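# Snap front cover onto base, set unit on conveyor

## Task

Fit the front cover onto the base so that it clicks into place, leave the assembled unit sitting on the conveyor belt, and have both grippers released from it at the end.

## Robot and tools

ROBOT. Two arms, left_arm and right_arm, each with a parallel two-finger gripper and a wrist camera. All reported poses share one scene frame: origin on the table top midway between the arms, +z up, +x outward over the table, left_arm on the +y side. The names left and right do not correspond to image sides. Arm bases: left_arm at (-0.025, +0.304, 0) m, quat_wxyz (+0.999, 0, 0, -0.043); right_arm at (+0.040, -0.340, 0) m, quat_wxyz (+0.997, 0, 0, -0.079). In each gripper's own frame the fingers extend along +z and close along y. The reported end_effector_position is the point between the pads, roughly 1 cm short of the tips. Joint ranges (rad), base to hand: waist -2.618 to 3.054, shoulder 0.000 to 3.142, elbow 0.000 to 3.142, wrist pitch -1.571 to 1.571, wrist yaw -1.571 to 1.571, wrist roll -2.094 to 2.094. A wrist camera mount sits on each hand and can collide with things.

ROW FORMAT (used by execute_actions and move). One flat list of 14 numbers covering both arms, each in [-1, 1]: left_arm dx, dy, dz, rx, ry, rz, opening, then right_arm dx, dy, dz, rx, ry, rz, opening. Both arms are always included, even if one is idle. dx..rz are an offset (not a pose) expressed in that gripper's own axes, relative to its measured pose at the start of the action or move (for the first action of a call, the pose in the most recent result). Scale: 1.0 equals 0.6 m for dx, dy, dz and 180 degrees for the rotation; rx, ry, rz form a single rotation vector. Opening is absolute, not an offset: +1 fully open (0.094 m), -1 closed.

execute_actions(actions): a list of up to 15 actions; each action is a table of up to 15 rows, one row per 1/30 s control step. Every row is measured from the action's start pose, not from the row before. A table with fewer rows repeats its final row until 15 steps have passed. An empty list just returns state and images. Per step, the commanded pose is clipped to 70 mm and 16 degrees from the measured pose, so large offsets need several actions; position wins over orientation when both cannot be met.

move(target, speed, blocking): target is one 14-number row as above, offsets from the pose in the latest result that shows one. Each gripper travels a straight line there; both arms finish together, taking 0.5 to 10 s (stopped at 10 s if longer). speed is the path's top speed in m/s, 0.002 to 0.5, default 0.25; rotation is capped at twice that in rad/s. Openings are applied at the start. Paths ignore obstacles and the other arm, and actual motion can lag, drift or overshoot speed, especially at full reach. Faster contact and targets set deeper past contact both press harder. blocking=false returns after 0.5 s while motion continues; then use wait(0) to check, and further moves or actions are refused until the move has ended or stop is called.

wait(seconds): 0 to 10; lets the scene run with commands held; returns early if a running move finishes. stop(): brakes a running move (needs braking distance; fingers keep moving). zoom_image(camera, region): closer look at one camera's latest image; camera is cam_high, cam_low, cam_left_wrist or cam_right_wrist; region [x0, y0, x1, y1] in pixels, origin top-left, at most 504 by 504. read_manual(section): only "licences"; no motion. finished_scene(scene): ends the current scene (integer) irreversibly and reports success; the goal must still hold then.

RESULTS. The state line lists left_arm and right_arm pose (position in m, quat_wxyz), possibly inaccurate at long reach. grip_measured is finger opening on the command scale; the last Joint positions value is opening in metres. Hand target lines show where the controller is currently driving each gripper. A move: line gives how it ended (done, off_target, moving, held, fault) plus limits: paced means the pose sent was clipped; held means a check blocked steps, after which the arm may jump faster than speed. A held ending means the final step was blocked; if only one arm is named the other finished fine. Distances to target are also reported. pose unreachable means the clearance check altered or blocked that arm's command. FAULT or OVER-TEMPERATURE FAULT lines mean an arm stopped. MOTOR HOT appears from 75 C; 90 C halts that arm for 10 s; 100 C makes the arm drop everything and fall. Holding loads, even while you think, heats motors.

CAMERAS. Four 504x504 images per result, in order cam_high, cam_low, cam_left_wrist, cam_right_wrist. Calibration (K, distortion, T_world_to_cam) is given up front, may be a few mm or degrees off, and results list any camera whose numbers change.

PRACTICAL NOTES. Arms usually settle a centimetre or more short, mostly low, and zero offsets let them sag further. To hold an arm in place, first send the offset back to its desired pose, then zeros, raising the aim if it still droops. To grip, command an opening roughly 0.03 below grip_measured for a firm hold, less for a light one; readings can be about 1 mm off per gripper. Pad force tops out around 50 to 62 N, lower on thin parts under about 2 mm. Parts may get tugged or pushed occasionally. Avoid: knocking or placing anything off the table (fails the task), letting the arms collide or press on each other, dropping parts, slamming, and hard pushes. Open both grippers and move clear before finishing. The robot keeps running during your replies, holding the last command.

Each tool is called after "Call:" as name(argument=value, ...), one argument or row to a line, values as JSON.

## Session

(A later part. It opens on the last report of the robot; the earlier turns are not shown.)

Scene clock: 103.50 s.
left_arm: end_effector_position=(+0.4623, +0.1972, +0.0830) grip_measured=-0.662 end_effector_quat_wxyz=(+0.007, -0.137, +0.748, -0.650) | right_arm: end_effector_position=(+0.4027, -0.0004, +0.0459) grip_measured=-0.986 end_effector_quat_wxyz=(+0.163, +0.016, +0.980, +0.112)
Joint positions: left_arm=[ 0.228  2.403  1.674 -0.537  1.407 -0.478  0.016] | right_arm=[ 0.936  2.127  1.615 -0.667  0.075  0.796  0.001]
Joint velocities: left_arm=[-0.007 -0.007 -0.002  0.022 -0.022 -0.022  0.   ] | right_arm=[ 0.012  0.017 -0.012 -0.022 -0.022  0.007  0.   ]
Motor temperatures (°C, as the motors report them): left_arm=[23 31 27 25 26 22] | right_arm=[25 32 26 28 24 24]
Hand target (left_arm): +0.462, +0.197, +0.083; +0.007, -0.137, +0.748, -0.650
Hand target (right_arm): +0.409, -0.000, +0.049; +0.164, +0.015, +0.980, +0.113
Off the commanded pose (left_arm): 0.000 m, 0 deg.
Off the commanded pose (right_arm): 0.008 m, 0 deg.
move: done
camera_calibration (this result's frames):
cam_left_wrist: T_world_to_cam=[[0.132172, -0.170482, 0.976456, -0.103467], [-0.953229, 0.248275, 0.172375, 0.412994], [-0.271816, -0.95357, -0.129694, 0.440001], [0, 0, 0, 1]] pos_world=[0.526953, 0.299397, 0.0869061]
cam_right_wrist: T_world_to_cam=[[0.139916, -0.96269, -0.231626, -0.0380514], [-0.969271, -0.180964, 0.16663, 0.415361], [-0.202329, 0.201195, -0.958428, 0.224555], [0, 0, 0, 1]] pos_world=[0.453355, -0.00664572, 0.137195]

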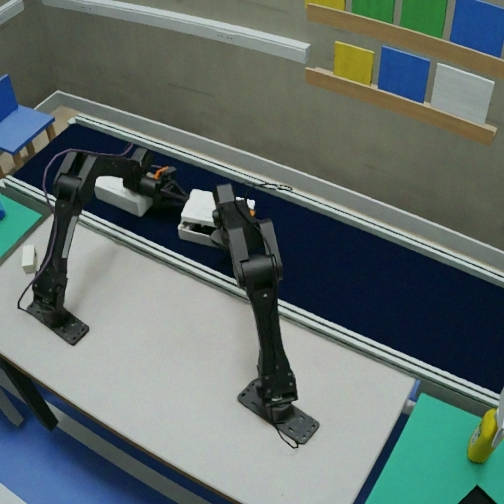

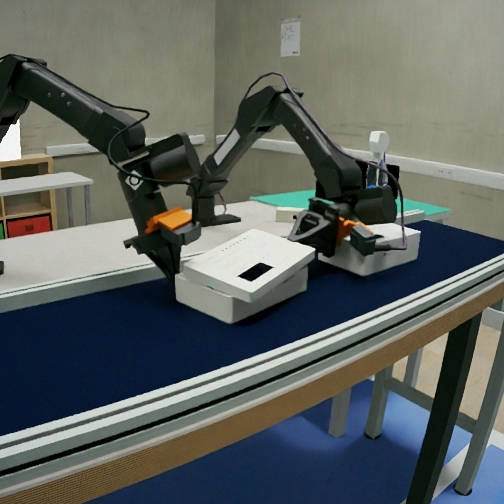

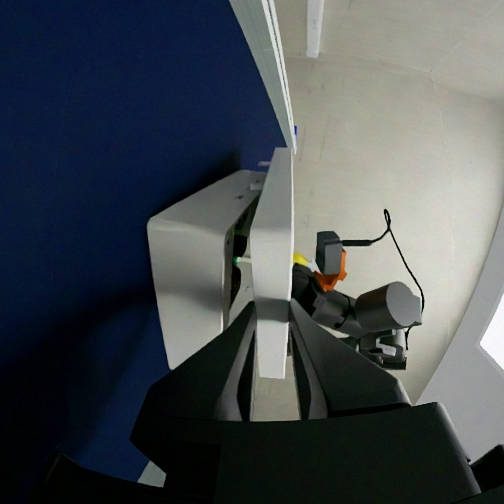

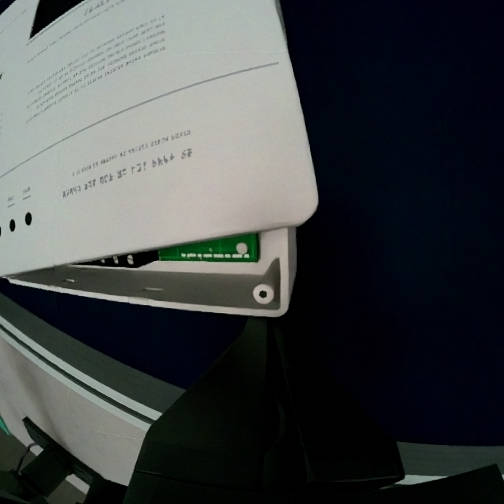

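Just touching. Push further ~3 cm.

Call:
move(
  target=[0,0,0,0,0,0,-0.75, -0.05,0,0.018,0,0,0,-1],
  speed=0.04,
)

Scene clock: 104.70 s.
left_arm: end_effector_position=(+0.4623, +0.1972, +0.0830) grip_measured=-0.662 end_effector_quat_wxyz=(+0.007, -0.137, +0.748, -0.650) | right_arm: end_effector_position=(+0.4217, -0.0028, +0.0390) grip_measured=-0.986 end_effector_quat_wxyz=(+0.151, +0.016, +0.983, +0.104)
Joint positions: left_arm=[ 0.228  2.403  1.674 -0.537  1.407 -0.478  0.016] | right_arm=[ 0.9    2.203  1.72  -0.722  0.056  0.763  0.001]
Joint velocities: left_arm=[-0.002 -0.002 -0.012  0.022 -0.066  0.022 -0.001] | right_arm=[ 0.007 -0.007 -0.022  0.037  0.007 -0.022  0.   ]
Motor temperatures (°C, as the motors report them): left_arm=[23 31 27 25 26 22] | right_arm=[25 32 26 28 24 24]
Hand target (left_arm): +0.462, +0.197, +0.083; +0.007, -0.137, +0.748, -0.650
Hand target (right_arm): +0.434, -0.001, +0.045; +0.164, +0.017, +0.980, +0.111
Off the commanded pose (left_arm): 0.000 m, 0 deg.
Off the commanded pose (right_arm): 0.015 m, 2 deg.
move: off_target (right_arm)
camera_calibration (this result's frames):
cam_left_wrist: T_world_to_cam=[[0.132172, -0.170482, 0.976456, -0.103467], [-0.953229, 0.248275, 0.172375, 0.412994], [-0.271816, -0.95357, -0.129694, 0.440001], [0, 0, 0, 1]] pos_world=[0.526953, 0.299397, 0.0869061]
cam_right_wrist: T_world_to_cam=[[0.136139, -0.9661, -0.219354, -0.0434705], [-0.964664, -0.17969, 0.192704, 0.431532], [-0.225587, 0.185369, -0.956425, 0.231943], [0, 0, 0, 1]] pos_world=[0.474525, -0.00744965, 0.129142]

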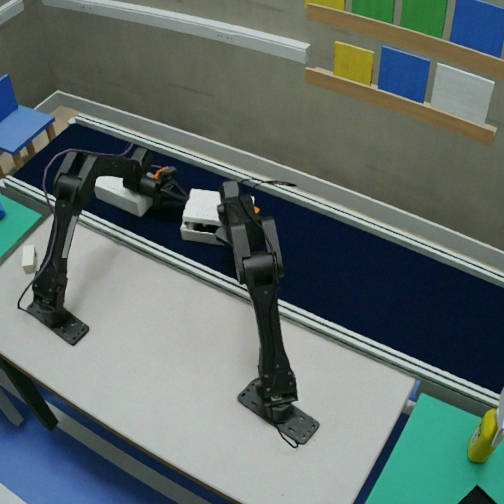

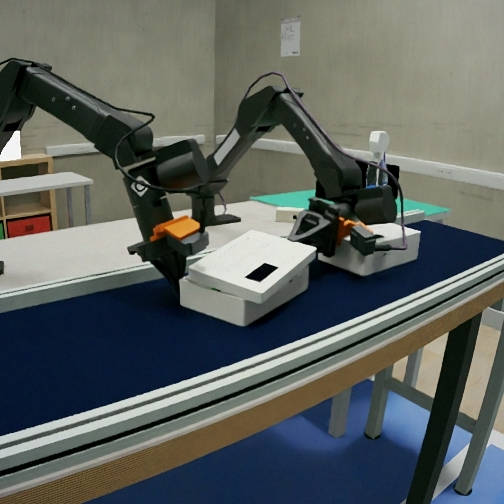

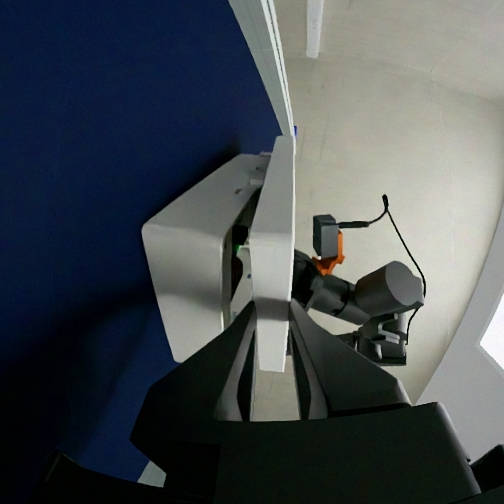

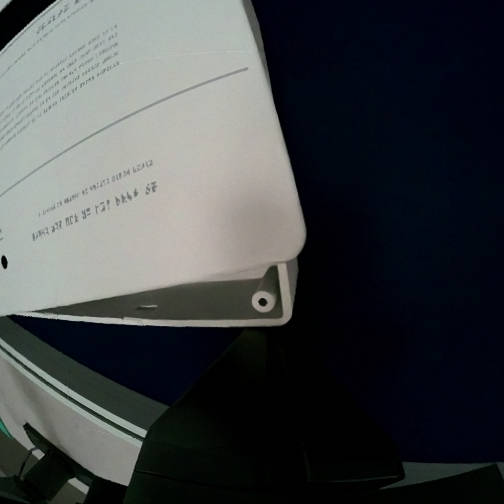

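Call:
move(
  target=[0,-0.07,0,0.045,0,0,-0.75, 0,0,0,0,0,0,-1],
  speed=0.05,
)

Scene clock: 106.87 s.
left_arm: end_effector_position=(+0.4737, +0.1976, +0.1031) grip_measured=-0.662 end_effector_quat_wxyz=(+0.003, -0.161, +0.718, -0.678) | right_arm: end_effector_position=(+0.4216, -0.0028, +0.0389) grip_measured=-0.986 end_effector_quat_wxyz=(+0.151, +0.015, +0.983, +0.103)
Joint positions: left_arm=[ 0.228  2.347  1.52   0.039  1.456 -1.003  0.016] | right_arm=[ 0.9    2.203  1.72  -0.723  0.056  0.762  0.001]
Joint velocities: left_arm=[-0.012 -0.012 -0.115  0.374 -0.051 -0.3    0.   ] | right_arm=[-0.007 -0.012  0.012  0.037 -0.022  0.081 -0.   ]
Motor temperatures (°C, as the motors report them): left_arm=[23 32 27 25 26 22] | right_arm=[25 32 26 28 24 24]
Hand target (left_arm): +0.469, +0.192, +0.123; +0.006, -0.127, +0.711, -0.692
Hand target (right_arm): +0.422, -0.003, +0.039; +0.151, +0.015, +0.983, +0.104
Off the commanded pose (left_arm): 0.022 m, 5 deg.
Off the commanded pose (right_arm): 0.000 m, 0 deg.
move: off_target (left_arm)
camera_calibration (this result's frames):
cam_left_wrist: T_world_to_cam=[[0.165832, -0.0834987, 0.982613, -0.158276], [-0.956867, 0.227405, 0.180811, 0.425297], [-0.238549, -0.970214, -0.042186, 0.424608], [0, 0, 0, 1]] pos_world=[0.53449, 0.30203, 0.0965381]
cam_right_wrist: T_world_to_cam=[[0.137097, -0.966143, -0.218569, -0.0439858], [-0.964407, -0.180554, 0.193181, 0.431347], [-0.226104, 0.184305, -0.956508, 0.232035], [0, 0, 0, 1]] pos_world=[0.474489, -0.00738045, 0.129002]

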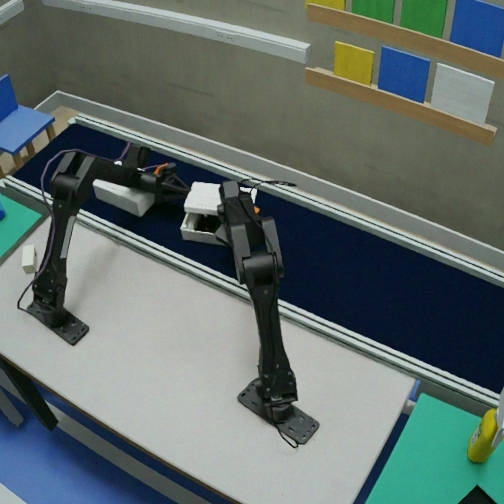

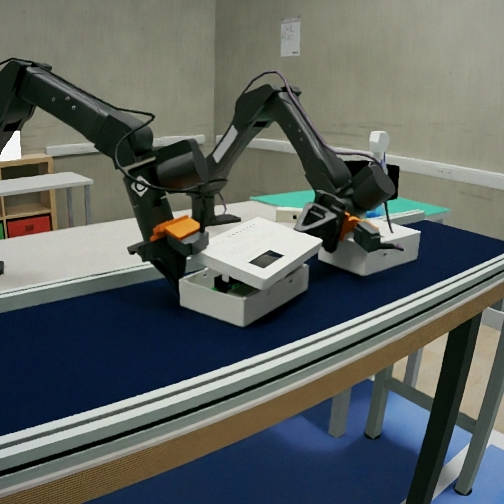

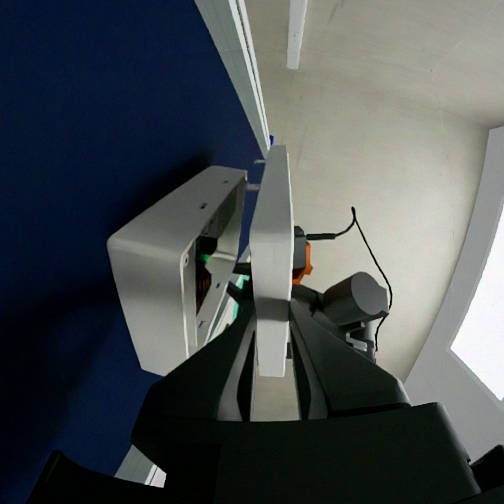

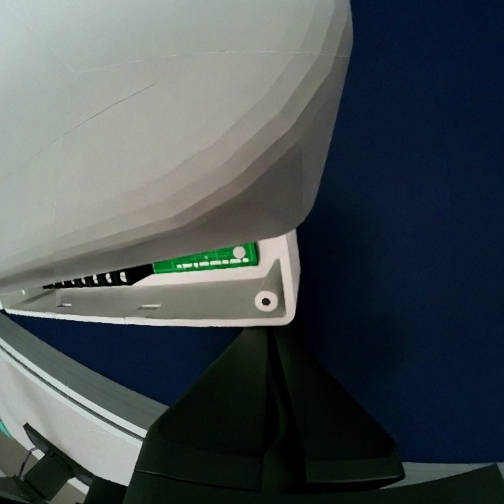

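Call:
move(
  target=[0,0,0,0,0,0,-0.75, -0.05,0,0.008,0,0,0,-1],
  speed=0.04,
)

Scene clock: 109.13 s.
left_arm: end_effector_position=(+0.4768, +0.1985, +0.1011) grip_measured=-0.662 end_effector_quat_wxyz=(+0.006, -0.170, +0.719, -0.674) | right_arm: end_effector_position=(+0.4444, -0.0038, +0.0389) grip_measured=-0.986 end_effector_quat_wxyz=(+0.149, +0.016, +0.984, +0.100)
Joint positions: left_arm=[ 0.228  2.346  1.512  0.076  1.436 -1.04   0.016] | right_arm=[ 0.866  2.277  1.845 -0.78   0.046  0.732  0.001]
Joint velocities: left_arm=[ 0.007  0.002 -0.017 -0.037 -0.051 -0.066  0.001] | right_arm=[-0.032  0.002  0.012 -0.051  0.007 -0.022 -0.001]
Motor temperatures (°C, as the motors report them): left_arm=[23 32 27 25 26 22] | right_arm=[25 32 26 28 24 24]
Hand target (left_arm): +0.474, +0.198, +0.103; +0.003, -0.161, +0.717, -0.678
Hand target (right_arm): +0.451, -0.004, +0.043; +0.152, +0.015, +0.983, +0.103
Off the commanded pose (left_arm): 0.004 m, 1 deg.
Off the commanded pose (right_arm): 0.008 m, 0 deg.
move: done
camera_calibration (this result's frames):
cam_left_wrist: T_world_to_cam=[[0.176317, -0.0896931, 0.980239, -0.160286], [-0.958964, 0.208982, 0.191612, 0.431966], [-0.222038, -0.973798, -0.0491655, 0.419664], [0, 0, 0, 1]] pos_world=[0.535683, 0.304019, 0.094982]
cam_right_wrist: T_world_to_cam=[[0.13354, -0.96774, -0.21365, -0.0466127], [-0.963978, -0.176877, 0.198649, 0.452778], [-0.230031, 0.179426, -0.9565, 0.239125], [0, 0, 0, 1]] pos_world=[0.497699, -0.00792792, 0.12882]

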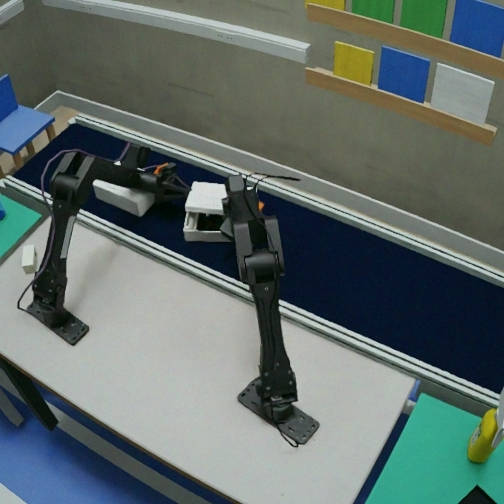

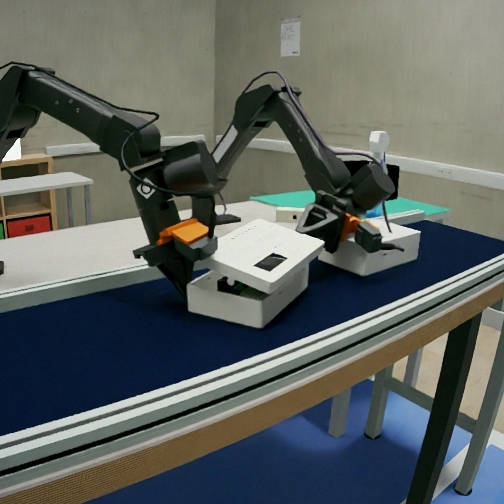

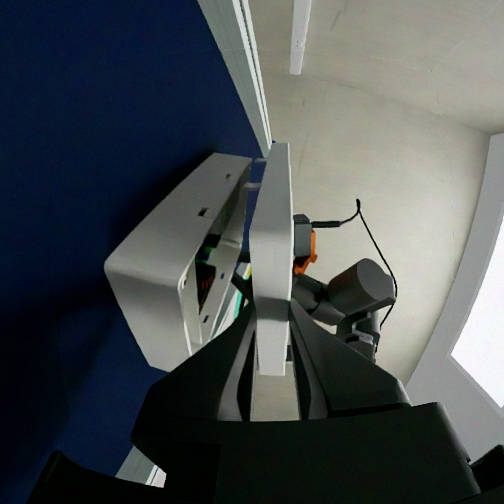

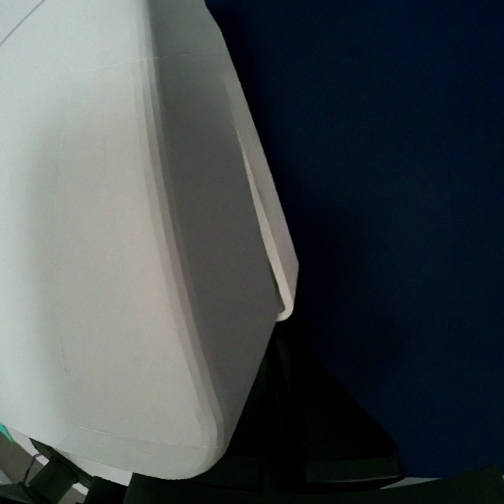

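Call:
move(
  target=[0,0,0,0,0,0,-0.75, 0.05,-0.1,0,0,0,0,-1],
  speed=0.12,
)

Call:
move(
  target=[0,0,0,0,0,0,-0.75, -0.05,0,-0.2,0,0,0,-1],
  speed=0.15,
)

Scene clock: 110.17 s.
left_arm: end_effector_position=(+0.4787, +0.1991, +0.0991) grip_measured=-0.662 end_effector_quat_wxyz=(+0.009, -0.175, +0.722, -0.669) | right_arm: end_effector_position=(+0.4210, -0.0462, +0.0300) grip_measured=-0.986 end_effector_quat_wxyz=(+0.162, +0.016, +0.980, +0.117)
Joint positions: left_arm=[ 0.228  2.346  1.512  0.075  1.42  -1.041  0.016] | right_arm=[ 0.822  2.08   1.473 -0.563  0.022  0.691  0.001]
Joint velocities: left_arm=[-0.002 -0.002 -0.012  0.007 -0.051 -0.066 -0.   ] | right_arm=[-0.022  0.012  0.002 -0.022 -0.007  0.007 -0.   ]
Motor temperatures (°C, as the motors report them): left_arm=[23 32 27 25 26 22] | right_arm=[25 32 26 28 24 24]
Hand target (left_arm): +0.477, +0.198, +0.101; +0.006, -0.170, +0.719, -0.674
Hand target (right_arm): +0.415, -0.060, +0.018; +0.149, +0.016, +0.984, +0.100
Off the commanded pose (left_arm): 0.003 m, 1 deg.
Off the commanded pose (right_arm): 0.019 m, 2 deg.
move: off_target (right_arm)
camera_calibration (this result's frames):
cam_left_wrist: T_world_to_cam=[[0.181138, -0.0978106, 0.978582, -0.159132], [-0.960607, 0.195652, 0.197366, 0.43692], [-0.210766, -0.975783, -0.0585176, 0.416588], [0, 0, 0, 1]] pos_world=[0.536336, 0.30545, 0.0938681]
cam_right_wrist: T_world_to_cam=[[0.142052, -0.960067, -0.241026, -0.0888928], [-0.968466, -0.185148, 0.166713, 0.426918], [-0.204681, 0.209743, -0.956093, 0.22357], [0, 0, 0, 1]] pos_world=[0.471844, -0.0531924, 0.121156]

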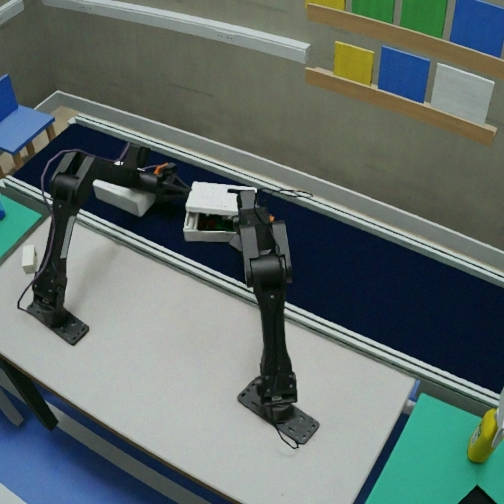

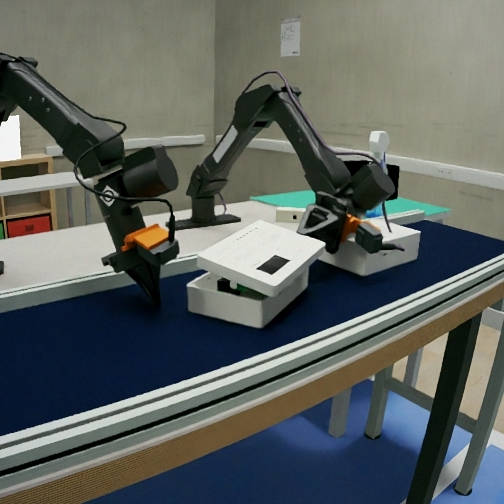

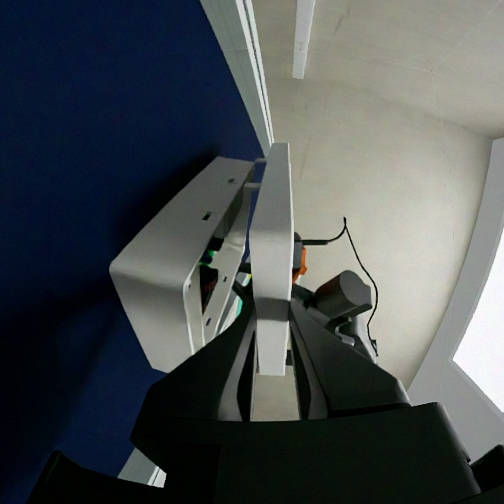

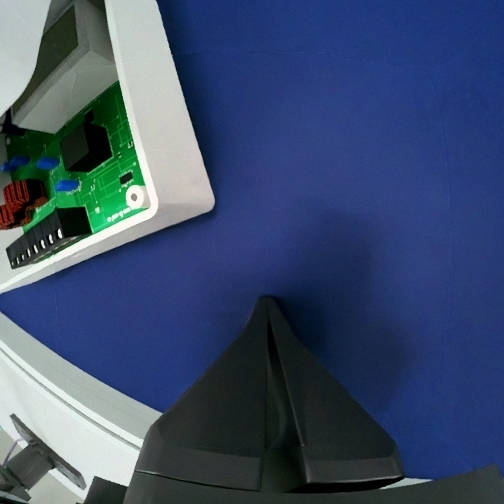

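Scene clock: 111.67 s.
left_arm: end_effector_position=(+0.4807, +0.1999, +0.0971) grip_measured=-0.662 end_effector_quat_wxyz=(+0.013, -0.181, +0.724, -0.665) | right_arm: end_effector_position=(+0.4071, -0.0752, +0.1365) grip_measured=-0.986 end_effector_quat_wxyz=(+0.153, +0.017, +0.982, +0.108)
Joint positions: left_arm=[ 0.228  2.346  1.512  0.075  1.403 -1.043  0.016] | right_arm=[ 0.786  1.915  1.676 -0.955  0.012  0.659  0.001]
Joint velocities: left_arm=[-0.007 -0.007 -0.027 -0.037  0.022 -0.022  0.   ] | right_arm=[-0.002 -0.017 -0.007  0.007  0.037 -0.095 -0.001]
Motor temperatures (°C, as the motors report them): left_arm=[23 32 27 25 26 22] | right_arm=[25 32 26 28 24 24]
Hand target (left_arm): +0.479, +0.199, +0.099; +0.010, -0.175, +0.722, -0.669
Hand target (right_arm): +0.411, -0.077, +0.150; +0.162, +0.016, +0.980, +0.116
Off the commanded pose (left_arm): 0.003 m, 1 deg.
Off the commanded pose (right_arm): 0.014 m, 1 deg.
move: off_target (right_arm)
camera_calibration (this result's frames):
cam_left_wrist: T_world_to_cam=[[0.185733, -0.106048, 0.976861, -0.157872], [-0.962204, 0.181876, 0.202691, 0.442096], [-0.199162, -0.977586, -0.068259, 0.41336], [0, 0, 0, 1]] pos_world=[0.537035, 0.306947, 0.0928254]
cam_right_wrist: T_world_to_cam=[[0.135819, -0.964421, -0.226814, -0.0888212], [-0.965633, -0.180069, 0.187428, 0.386704], [-0.221601, 0.193563, -0.955733, 0.334251], [0, 0, 0, 1]] pos_world=[0.459548, -0.0807261, 0.226829]

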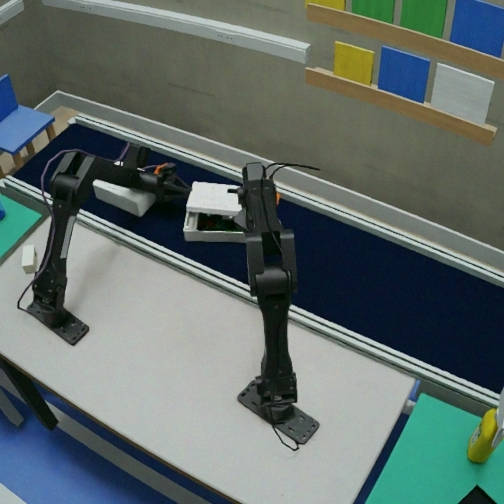

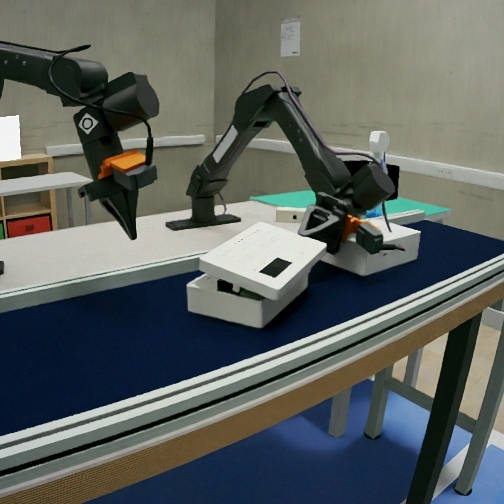

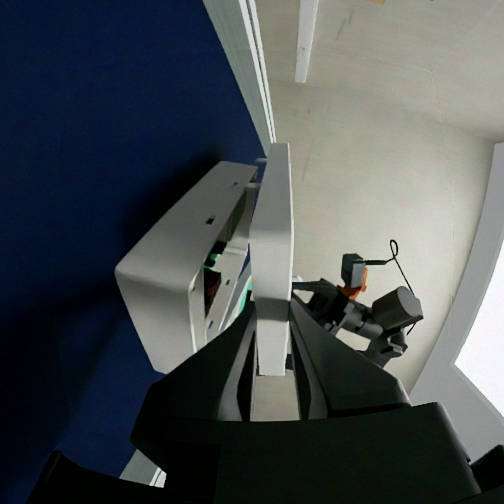

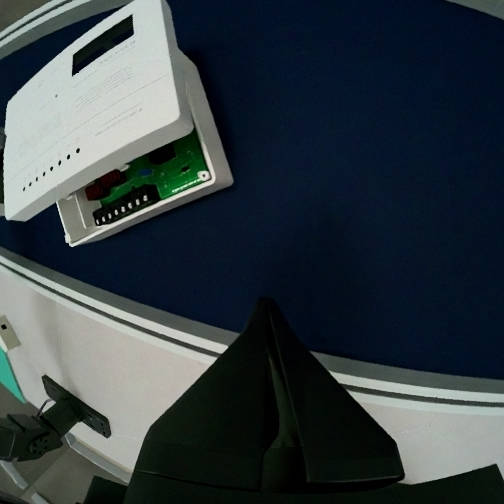

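Call:
move(
  target=[0.05,-0.015,0.033,0,0,0.08,-0.75, 0,0,0,0,0,0,-1],
  speed=0.05,
)

Scene clock: 114.90 s.
left_arm: end_effector_position=(+0.4634, +0.1772, +0.0985) grip_measured=-0.663 end_effector_quat_wxyz=(+0.082, -0.114, +0.743, -0.654) | right_arm: end_effector_position=(+0.4068, -0.0755, +0.1364) grip_measured=-0.986 end_effector_quat_wxyz=(+0.153, +0.017, +0.982, +0.107)
Joint positions: left_arm=[ 0.181  2.267  1.352  0.28   1.348 -0.975  0.016] | right_arm=[ 0.786  1.915  1.676 -0.957  0.012  0.659  0.001]
Joint velocities: left_arm=[ 0.012  0.002 -0.002  0.037 -0.022 -0.022  0.   ] | right_arm=[ 0.017 -0.007 -0.012 -0.037 -0.051 -0.066  0.   ]
Motor temperatures (°C, as the motors report them): left_arm=[23 32 27 26 26 22] | right_arm=[25 31 26 28 24 24]
Hand target (left_arm): +0.460, +0.172, +0.110; +0.095, -0.088, +0.742, -0.657
Hand target (right_arm): +0.407, -0.075, +0.136; +0.153, +0.017, +0.982, +0.108
Off the commanded pose (left_arm): 0.013 m, 3 deg.
Off the commanded pose (right_arm): 0.000 m, 0 deg.
move: off_target (left_arm)
camera_calibration (this result's frames):
cam_left_wrist: T_world_to_cam=[[0.00316689, -0.174155, 0.984713, -0.0625054], [-0.981919, 0.185839, 0.0360252, 0.454081], [-0.189273, -0.967023, -0.170418, 0.391439], [0, 0, 0, 1]] pos_world=[0.520157, 0.283259, 0.1119]
cam_right_wrist: T_world_to_cam=[[0.135899, -0.964602, -0.225995, -0.0891718], [-0.965351, -0.180221, 0.188726, 0.386114], [-0.222775, 0.192517, -0.955672, 0.334484], [0, 0, 0, 1]] pos_world=[0.459369, -0.0808233, 0.226635]

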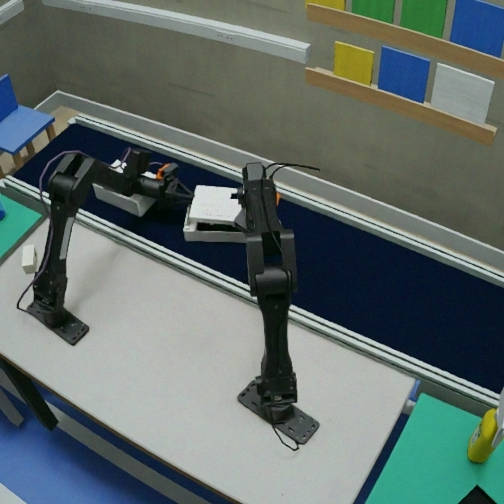

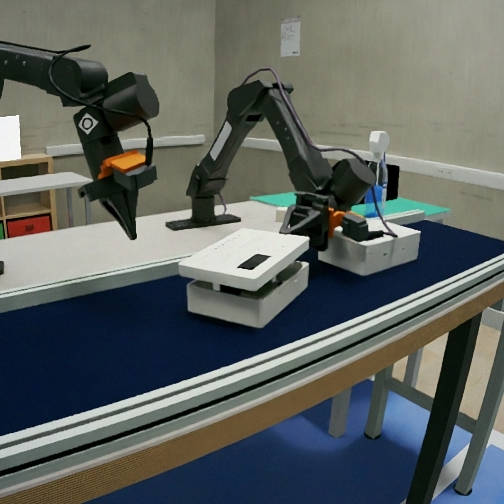

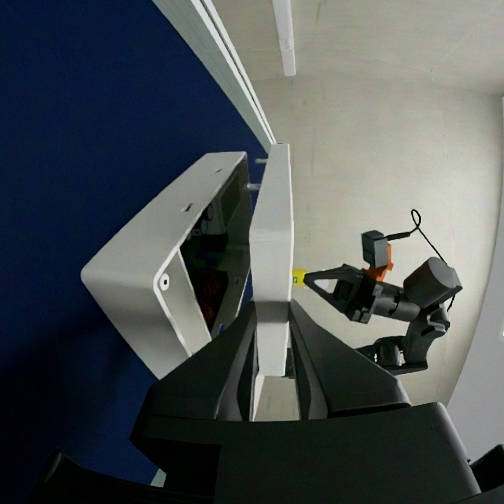

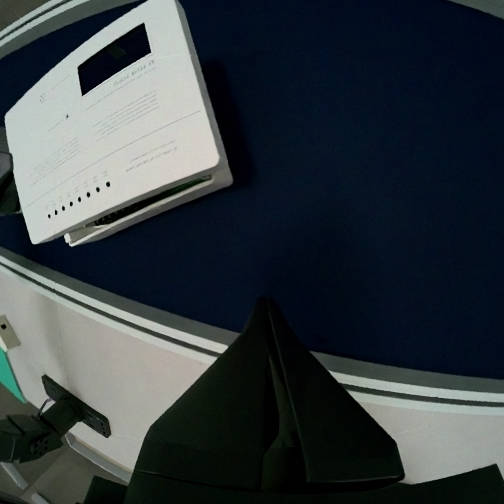

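Call:
move(
  target=[0,0.01,0,0,0,0,0.1, 0,0,0,0,0,0,-1],
  speed=0.05,
)

Call:
move(
  target=[0,-0.03,-0.07,0,0,0,0.1, 0,0,0,0,0,0,-1],
  speed=0.08,
)

Scene clock: 115.73 s.
left_arm: end_effector_position=(+0.4636, +0.1773, +0.0985) grip_measured=+0.097 end_effector_quat_wxyz=(+0.083, -0.114, +0.743, -0.654) | right_arm: end_effector_position=(+0.4068, -0.0755, +0.1364) grip_measured=-0.986 end_effector_quat_wxyz=(+0.153, +0.017, +0.982, +0.107)
Joint positions: left_arm=[ 0.181  2.267  1.351  0.282  1.347 -0.975  0.052] | right_arm=[ 0.786  1.915  1.676 -0.957  0.012  0.659  0.001]
Joint velocities: left_arm=[-0.002 -0.017  0.012 -0.022  0.051 -0.095  0.   ] | right_arm=[ 0.022 -0.007  0.017 -0.051 -0.007 -0.007  0.001]
Motor temperatures (°C, as the motors report them): left_arm=[23 32 27 26 26 22] | right_arm=[25 31 26 28 24 24]
Hand target (left_arm): +0.463, +0.178, +0.093; +0.082, -0.114, +0.743, -0.654
Hand target (right_arm): +0.407, -0.075, +0.136; +0.153, +0.017, +0.982, +0.107
Off the commanded pose (left_arm): 0.006 m, 0 deg.
Off the commanded pose (right_arm): 0.000 m, 0 deg.
move: done
camera_calibration (this result's frames):
cam_left_wrist: T_world_to_cam=[[0.00151546, -0.174932, 0.984579, -0.0615867], [-0.982165, 0.184857, 0.0343557, 0.454759], [-0.188017, -0.967071, -0.171532, 0.391089], [0, 0, 0, 1]] pos_world=[0.520273, 0.283372, 0.112098]
cam_right_wrist: T_world_to_cam=[[0.135899, -0.964602, -0.225995, -0.0891718], [-0.965351, -0.180221, 0.188726, 0.386114], [-0.222775, 0.192517, -0.955672, 0.334484], [0, 0, 0, 1]] pos_world=[0.459369, -0.0808233, 0.226635]

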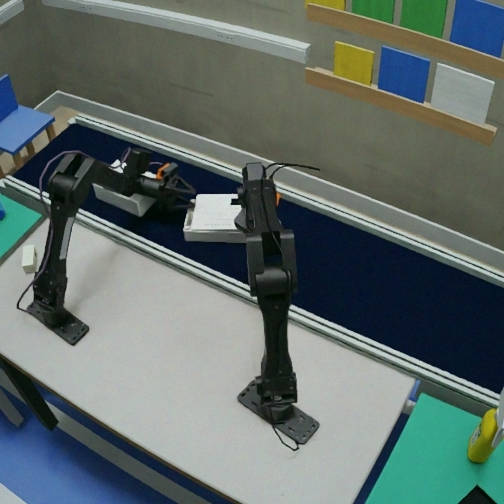

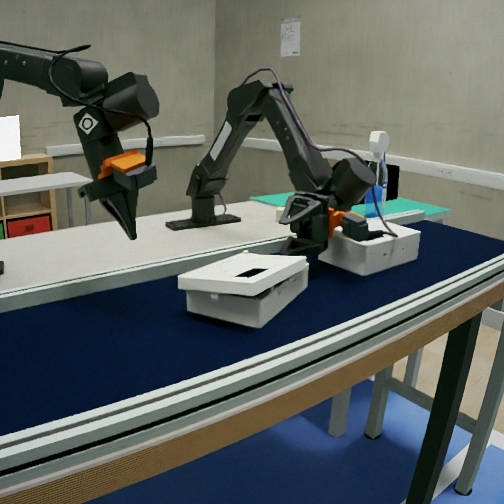

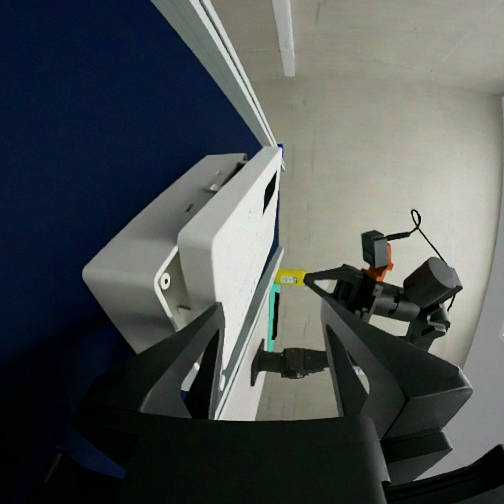

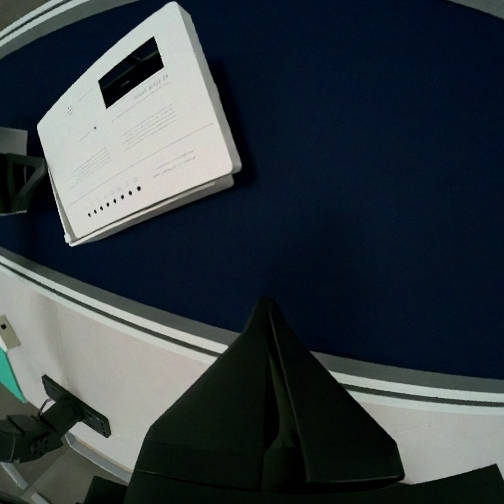

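Scene clock: 116.80 s.
left_arm: end_effector_position=(+0.4540, +0.2131, +0.1104) grip_measured=+0.097 end_effector_quat_wxyz=(+0.080, -0.131, +0.744, -0.650) | right_arm: end_effector_position=(+0.4068, -0.0755, +0.1364) grip_measured=-0.986 end_effector_quat_wxyz=(+0.153, +0.017, +0.982, +0.107)
Joint positions: left_arm=[ 0.263  2.22   1.397 -0.059  1.385 -0.749  0.052] | right_arm=[ 0.786  1.915  1.676 -0.957  0.012  0.659  0.001]
Joint velocities: left_arm=[-0.002 -0.012  0.066 -0.198 -0.037  0.066  0.001] | right_arm=[-0.012 -0.002  0.002 -0.066  0.051 -0.007 -0.   ]
Motor temperatures (°C, as the motors report them): left_arm=[23 32 27 26 26 22] | right_arm=[25 31 26 28 24 24]
Hand target (left_arm): +0.454, +0.215, +0.123; +0.086, -0.116, +0.741, -0.656
Hand target (right_arm): +0.407, -0.075, +0.136; +0.153, +0.017, +0.982, +0.107
Off the commanded pose (left_arm): 0.012 m, 2 deg.
Off the commanded pose (right_arm): 0.000 m, 0 deg.
move: off_target (left_arm)
camera_calibration (this result's frames):
cam_left_wrist: T_world_to_cam=[[0.032727, -0.178336, 0.983425, -0.0803913], [-0.984855, 0.161865, 0.0621274, 0.441344], [-0.170262, -0.970565, -0.170337, 0.418502], [0, 0, 0, 1]] pos_world=[0.508546, 0.320408, 0.122926]
cam_right_wrist: T_world_to_cam=[[0.135899, -0.964602, -0.225995, -0.0891718], [-0.965351, -0.180221, 0.188726, 0.386114], [-0.222775, 0.192517, -0.955672, 0.334484], [0, 0, 0, 1]] pos_world=[0.459369, -0.0808233, 0.226635]

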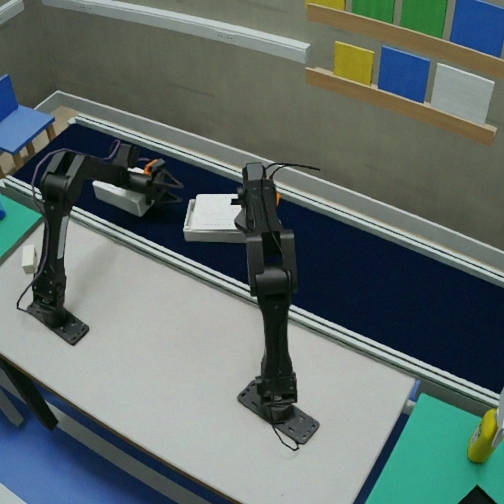

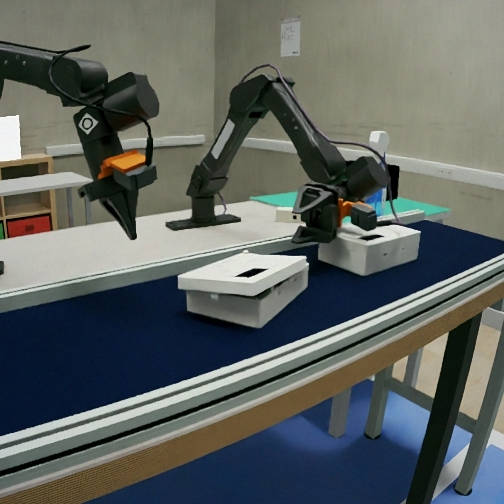

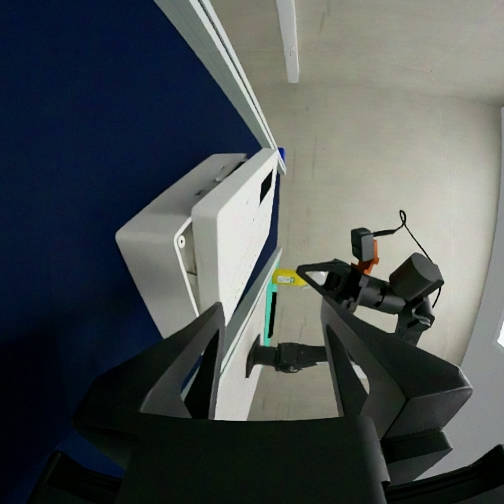

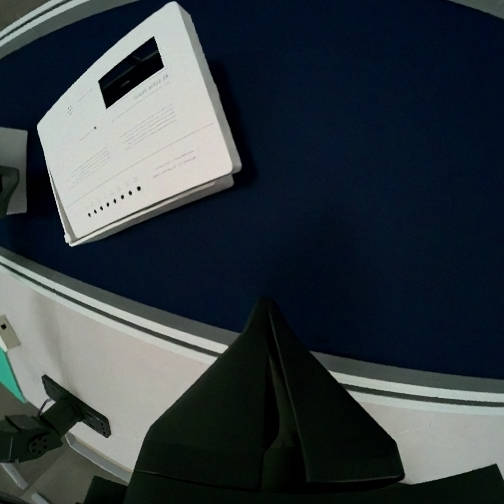

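Call:
move(
  target=[0,0.095,0.045,0,0,0,-1, -0.16,0.007,0.147,0,0,0,-1],
  speed=0.12,
)

Scene clock: 118.70 s.
left_arm: end_effector_position=(+0.4633, +0.2023, +0.0826) grip_measured=-0.997 end_effector_quat_wxyz=(+0.111, -0.103, +0.741, -0.654) | right_arm: end_effector_position=(+0.5200, -0.0587, +0.0763) grip_measured=-0.986 end_effector_quat_wxyz=(+0.151, +0.019, +0.983, +0.102)
Joint positions: left_arm=[ 0.236  2.303  1.338  0.3    1.375 -0.883  0.   ] | right_arm=[ 0.681  2.405  2.214 -1.013 -0.02   0.564  0.001]
Joint velocities: left_arm=[-0.012  0.002 -0.012 -0.007  0.022 -0.066 -0.   ] | right_arm=[-0.002  0.017  0.002 -0.095 -0.022  0.066 -0.   ]
Motor temperatures (°C, as the motors report them): left_arm=[23 32 27 26 26 22] | right_arm=[25 31 27 28 24 24]
Hand target (left_arm): +0.454, +0.195, +0.051; +0.079, -0.131, +0.745, -0.649
Hand target (right_arm): +0.524, -0.060, +0.082; +0.153, +0.016, +0.982, +0.107
Off the commanded pose (left_arm): 0.034 m, 5 deg.
Off the commanded pose (right_arm): 0.009 m, 1 deg.
move: off_target (left_arm)
camera_calibration (this result's frames):
cam_left_wrist: T_world_to_cam=[[-0.0509386, -0.181186, 0.982129, -0.0158079], [-0.986284, 0.163724, -0.0209498, 0.461105], [-0.157002, -0.969725, -0.18704, 0.399941], [0, 0, 0, 1]] pos_world=[0.516767, 0.309475, 0.0999906]
cam_right_wrist: T_world_to_cam=[[0.129304, -0.96739, -0.2178, -0.0993545], [-0.965498, -0.172893, 0.194732, 0.509808], [-0.226038, 0.185106, -0.956369, 0.300382], [0, 0, 0, 1]] pos_world=[0.572963, -0.0635748, 0.166361]

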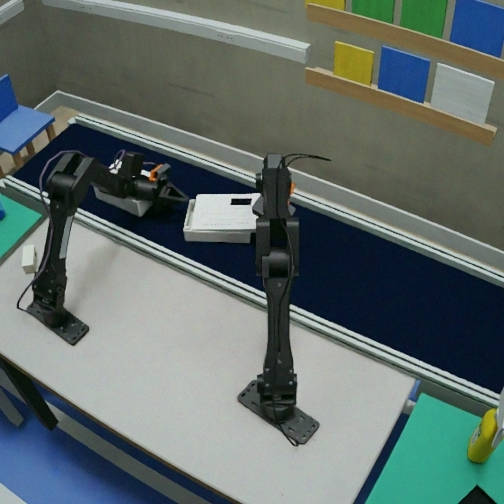

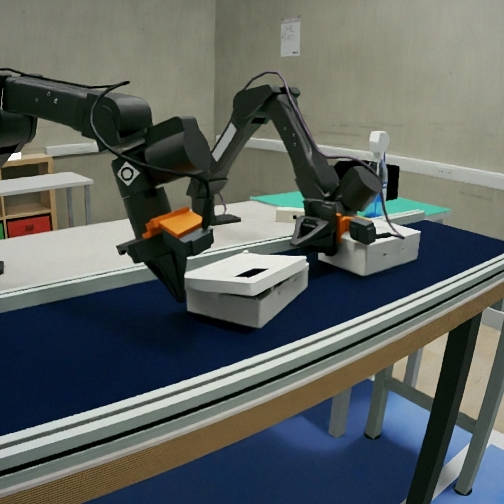

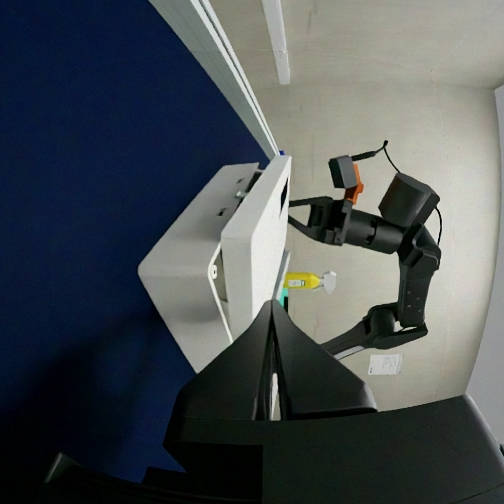

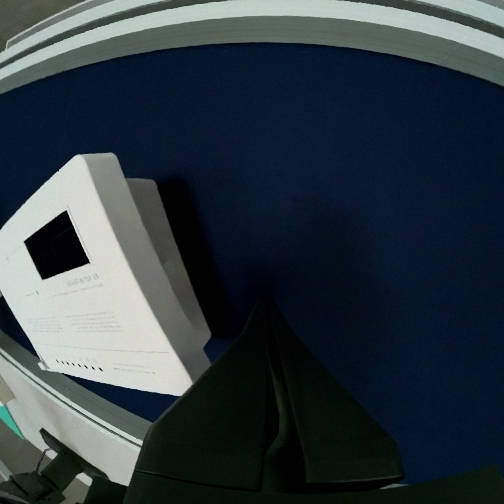

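Call:
move(
  target=[0,-0.06,-0.03,0,0,0,-1, 0.02,0.077,-0.003,0,0,0,-1],
  speed=0.04,
)

Scene clock: 120.50 s.
left_arm: end_effector_position=(+0.4570, +0.2101, +0.1061) grip_measured=-0.997 end_effector_quat_wxyz=(+0.102, -0.118, +0.744, -0.650) | right_arm: end_effector_position=(+0.5111, -0.0206, +0.0817) grip_measured=-0.986 end_effector_quat_wxyz=(+0.150, +0.021, +0.983, +0.103)
Joint positions: left_arm=[ 0.255  2.225  1.35   0.113  1.375 -0.821  0.   ] | right_arm=[ 0.755  2.497  2.402 -1.111  0.005  0.638  0.001]
Joint velocities: left_arm=[ 0.007  0.007  0.002 -0.095  0.022  0.051  0.001] | right_arm=[ 0.007  0.002  0.032 -0.066  0.007 -0.037 -0.001]
Motor temperatures (°C, as the motors report them): left_arm=[23 32 27 26 26 22] | right_arm=[25 31 27 28 24 24]
Hand target (left_arm): +0.459, +0.215, +0.121; +0.113, -0.103, +0.741, -0.654
Hand target (right_arm): +0.508, -0.013, +0.085; +0.152, +0.019, +0.983, +0.104
Off the commanded pose (left_arm): 0.015 m, 2 deg.
Off the commanded pose (right_arm): 0.008 m, 0 deg.
move: off_target (left_arm)
camera_calibration (this result's frames):
cam_left_wrist: T_world_to_cam=[[-0.0139173, -0.18466, 0.982704, -0.0540886], [-0.988061, 0.153347, 0.0148224, 0.453358], [-0.153432, -0.970765, -0.18459, 0.409211], [0, 0, 0, 1]] pos_world=[0.509979, 0.317739, 0.121969]
cam_right_wrist: T_world_to_cam=[[0.124759, -0.967499, -0.219958, -0.0576843], [-0.965572, -0.169394, 0.197422, 0.506646], [-0.228266, 0.187755, -0.955323, 0.297576], [0, 0, 0, 1]] pos_world=[0.564327, -0.0258582, 0.17157]

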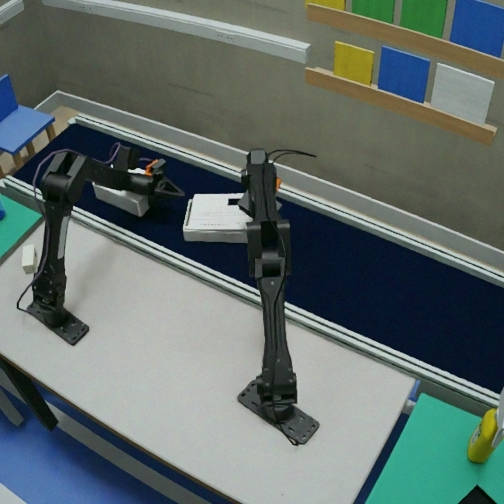

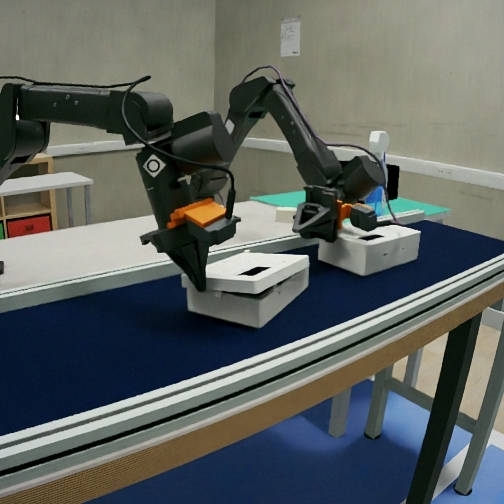

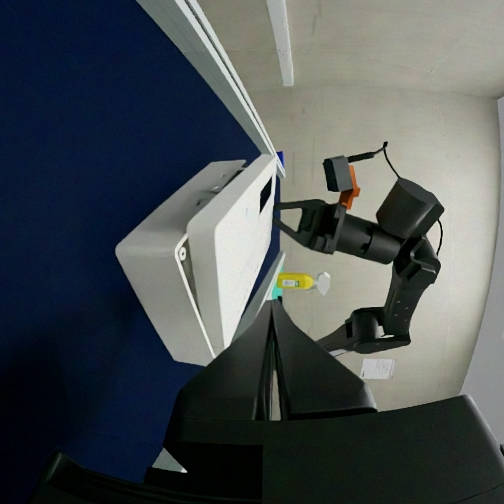

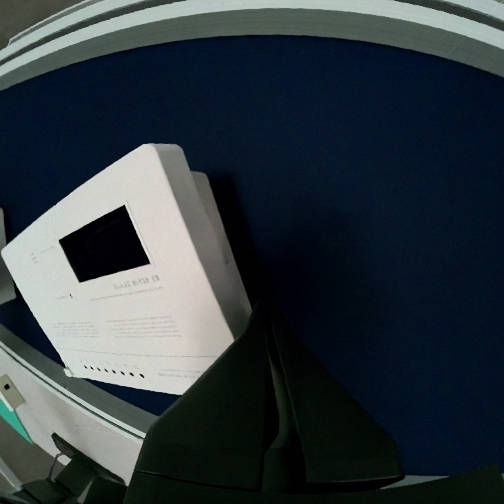

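Progress. Push a bit more.

Call:
move(
  target=[0,0,0,0,0,0,-1, 0.005,0.02,-0.003,0,0,0,-1],
  speed=0.03,
)

Scene clock: 121.27 s.
left_arm: end_effector_position=(+0.4567, +0.2100, +0.1058) grip_measured=-0.997 end_effector_quat_wxyz=(+0.100, -0.120, +0.744, -0.650) | right_arm: end_effector_position=(+0.5119, -0.0201, +0.0817) grip_measured=-0.986 end_effector_quat_wxyz=(+0.148, +0.026, +0.984, +0.100)
Joint positions: left_arm=[ 0.255  2.225  1.35   0.11   1.375 -0.823  0.   ] | right_arm=[ 0.757  2.517  2.441 -1.136  0.011  0.648  0.001]
Joint velocities: left_arm=[ 0.007  0.012 -0.002 -0.022 -0.066  0.037  0.   ] | right_arm=[ 0.022  0.017  0.017 -0.081 -0.007  0.051 -0.   ]
Motor temperatures (°C, as the motors report them): left_arm=[23 32 27 26 26 22] | right_arm=[25 31 27 28 24 24]
Hand target (left_arm): +0.457, +0.210, +0.106; +0.101, -0.118, +0.744, -0.650
Hand target (right_arm): +0.508, -0.009, +0.085; +0.150, +0.021, +0.983, +0.104
Off the commanded pose (left_arm): 0.000 m, 0 deg.
Off the commanded pose (right_arm): 0.012 m, 1 deg.
move: off_target (right_arm)
camera_calibration (this result's frames):
cam_left_wrist: T_world_to_cam=[[-0.00913283, -0.183687, 0.982942, -0.056232], [-0.988002, 0.153212, 0.0194516, 0.45261], [-0.154172, -0.970971, -0.182882, 0.409271], [0, 0, 0, 1]] pos_world=[0.509764, 0.317716, 0.121317]
cam_right_wrist: T_world_to_cam=[[0.11435, -0.969788, -0.21549, -0.0523524], [-0.966432, -0.158828, 0.201948, 0.507768], [-0.230073, 0.185164, -0.955396, 0.298541], [0, 0, 0, 1]] pos_world=[0.565396, -0.025402, 0.171401]

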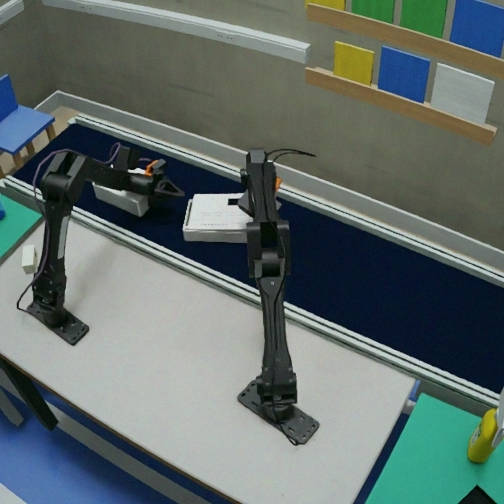

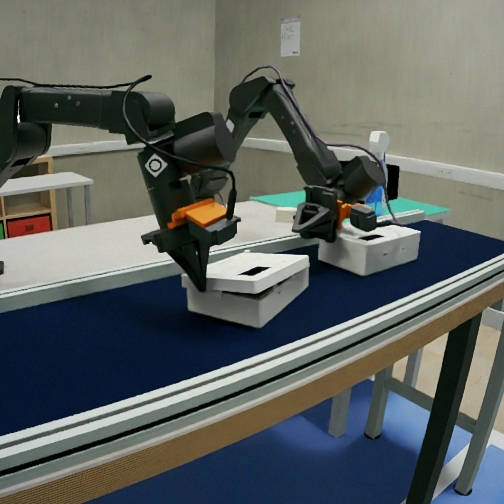

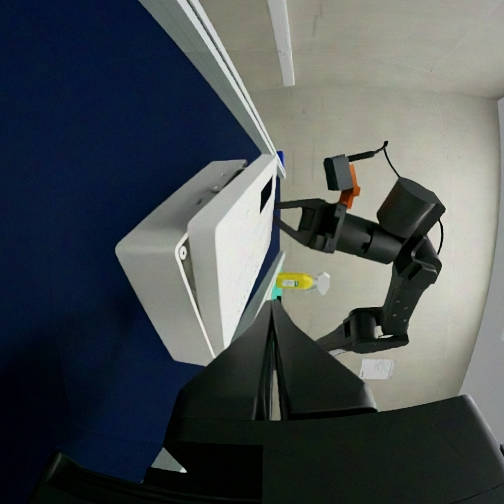

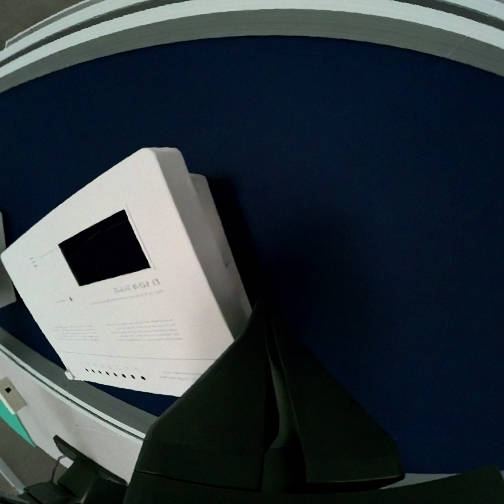

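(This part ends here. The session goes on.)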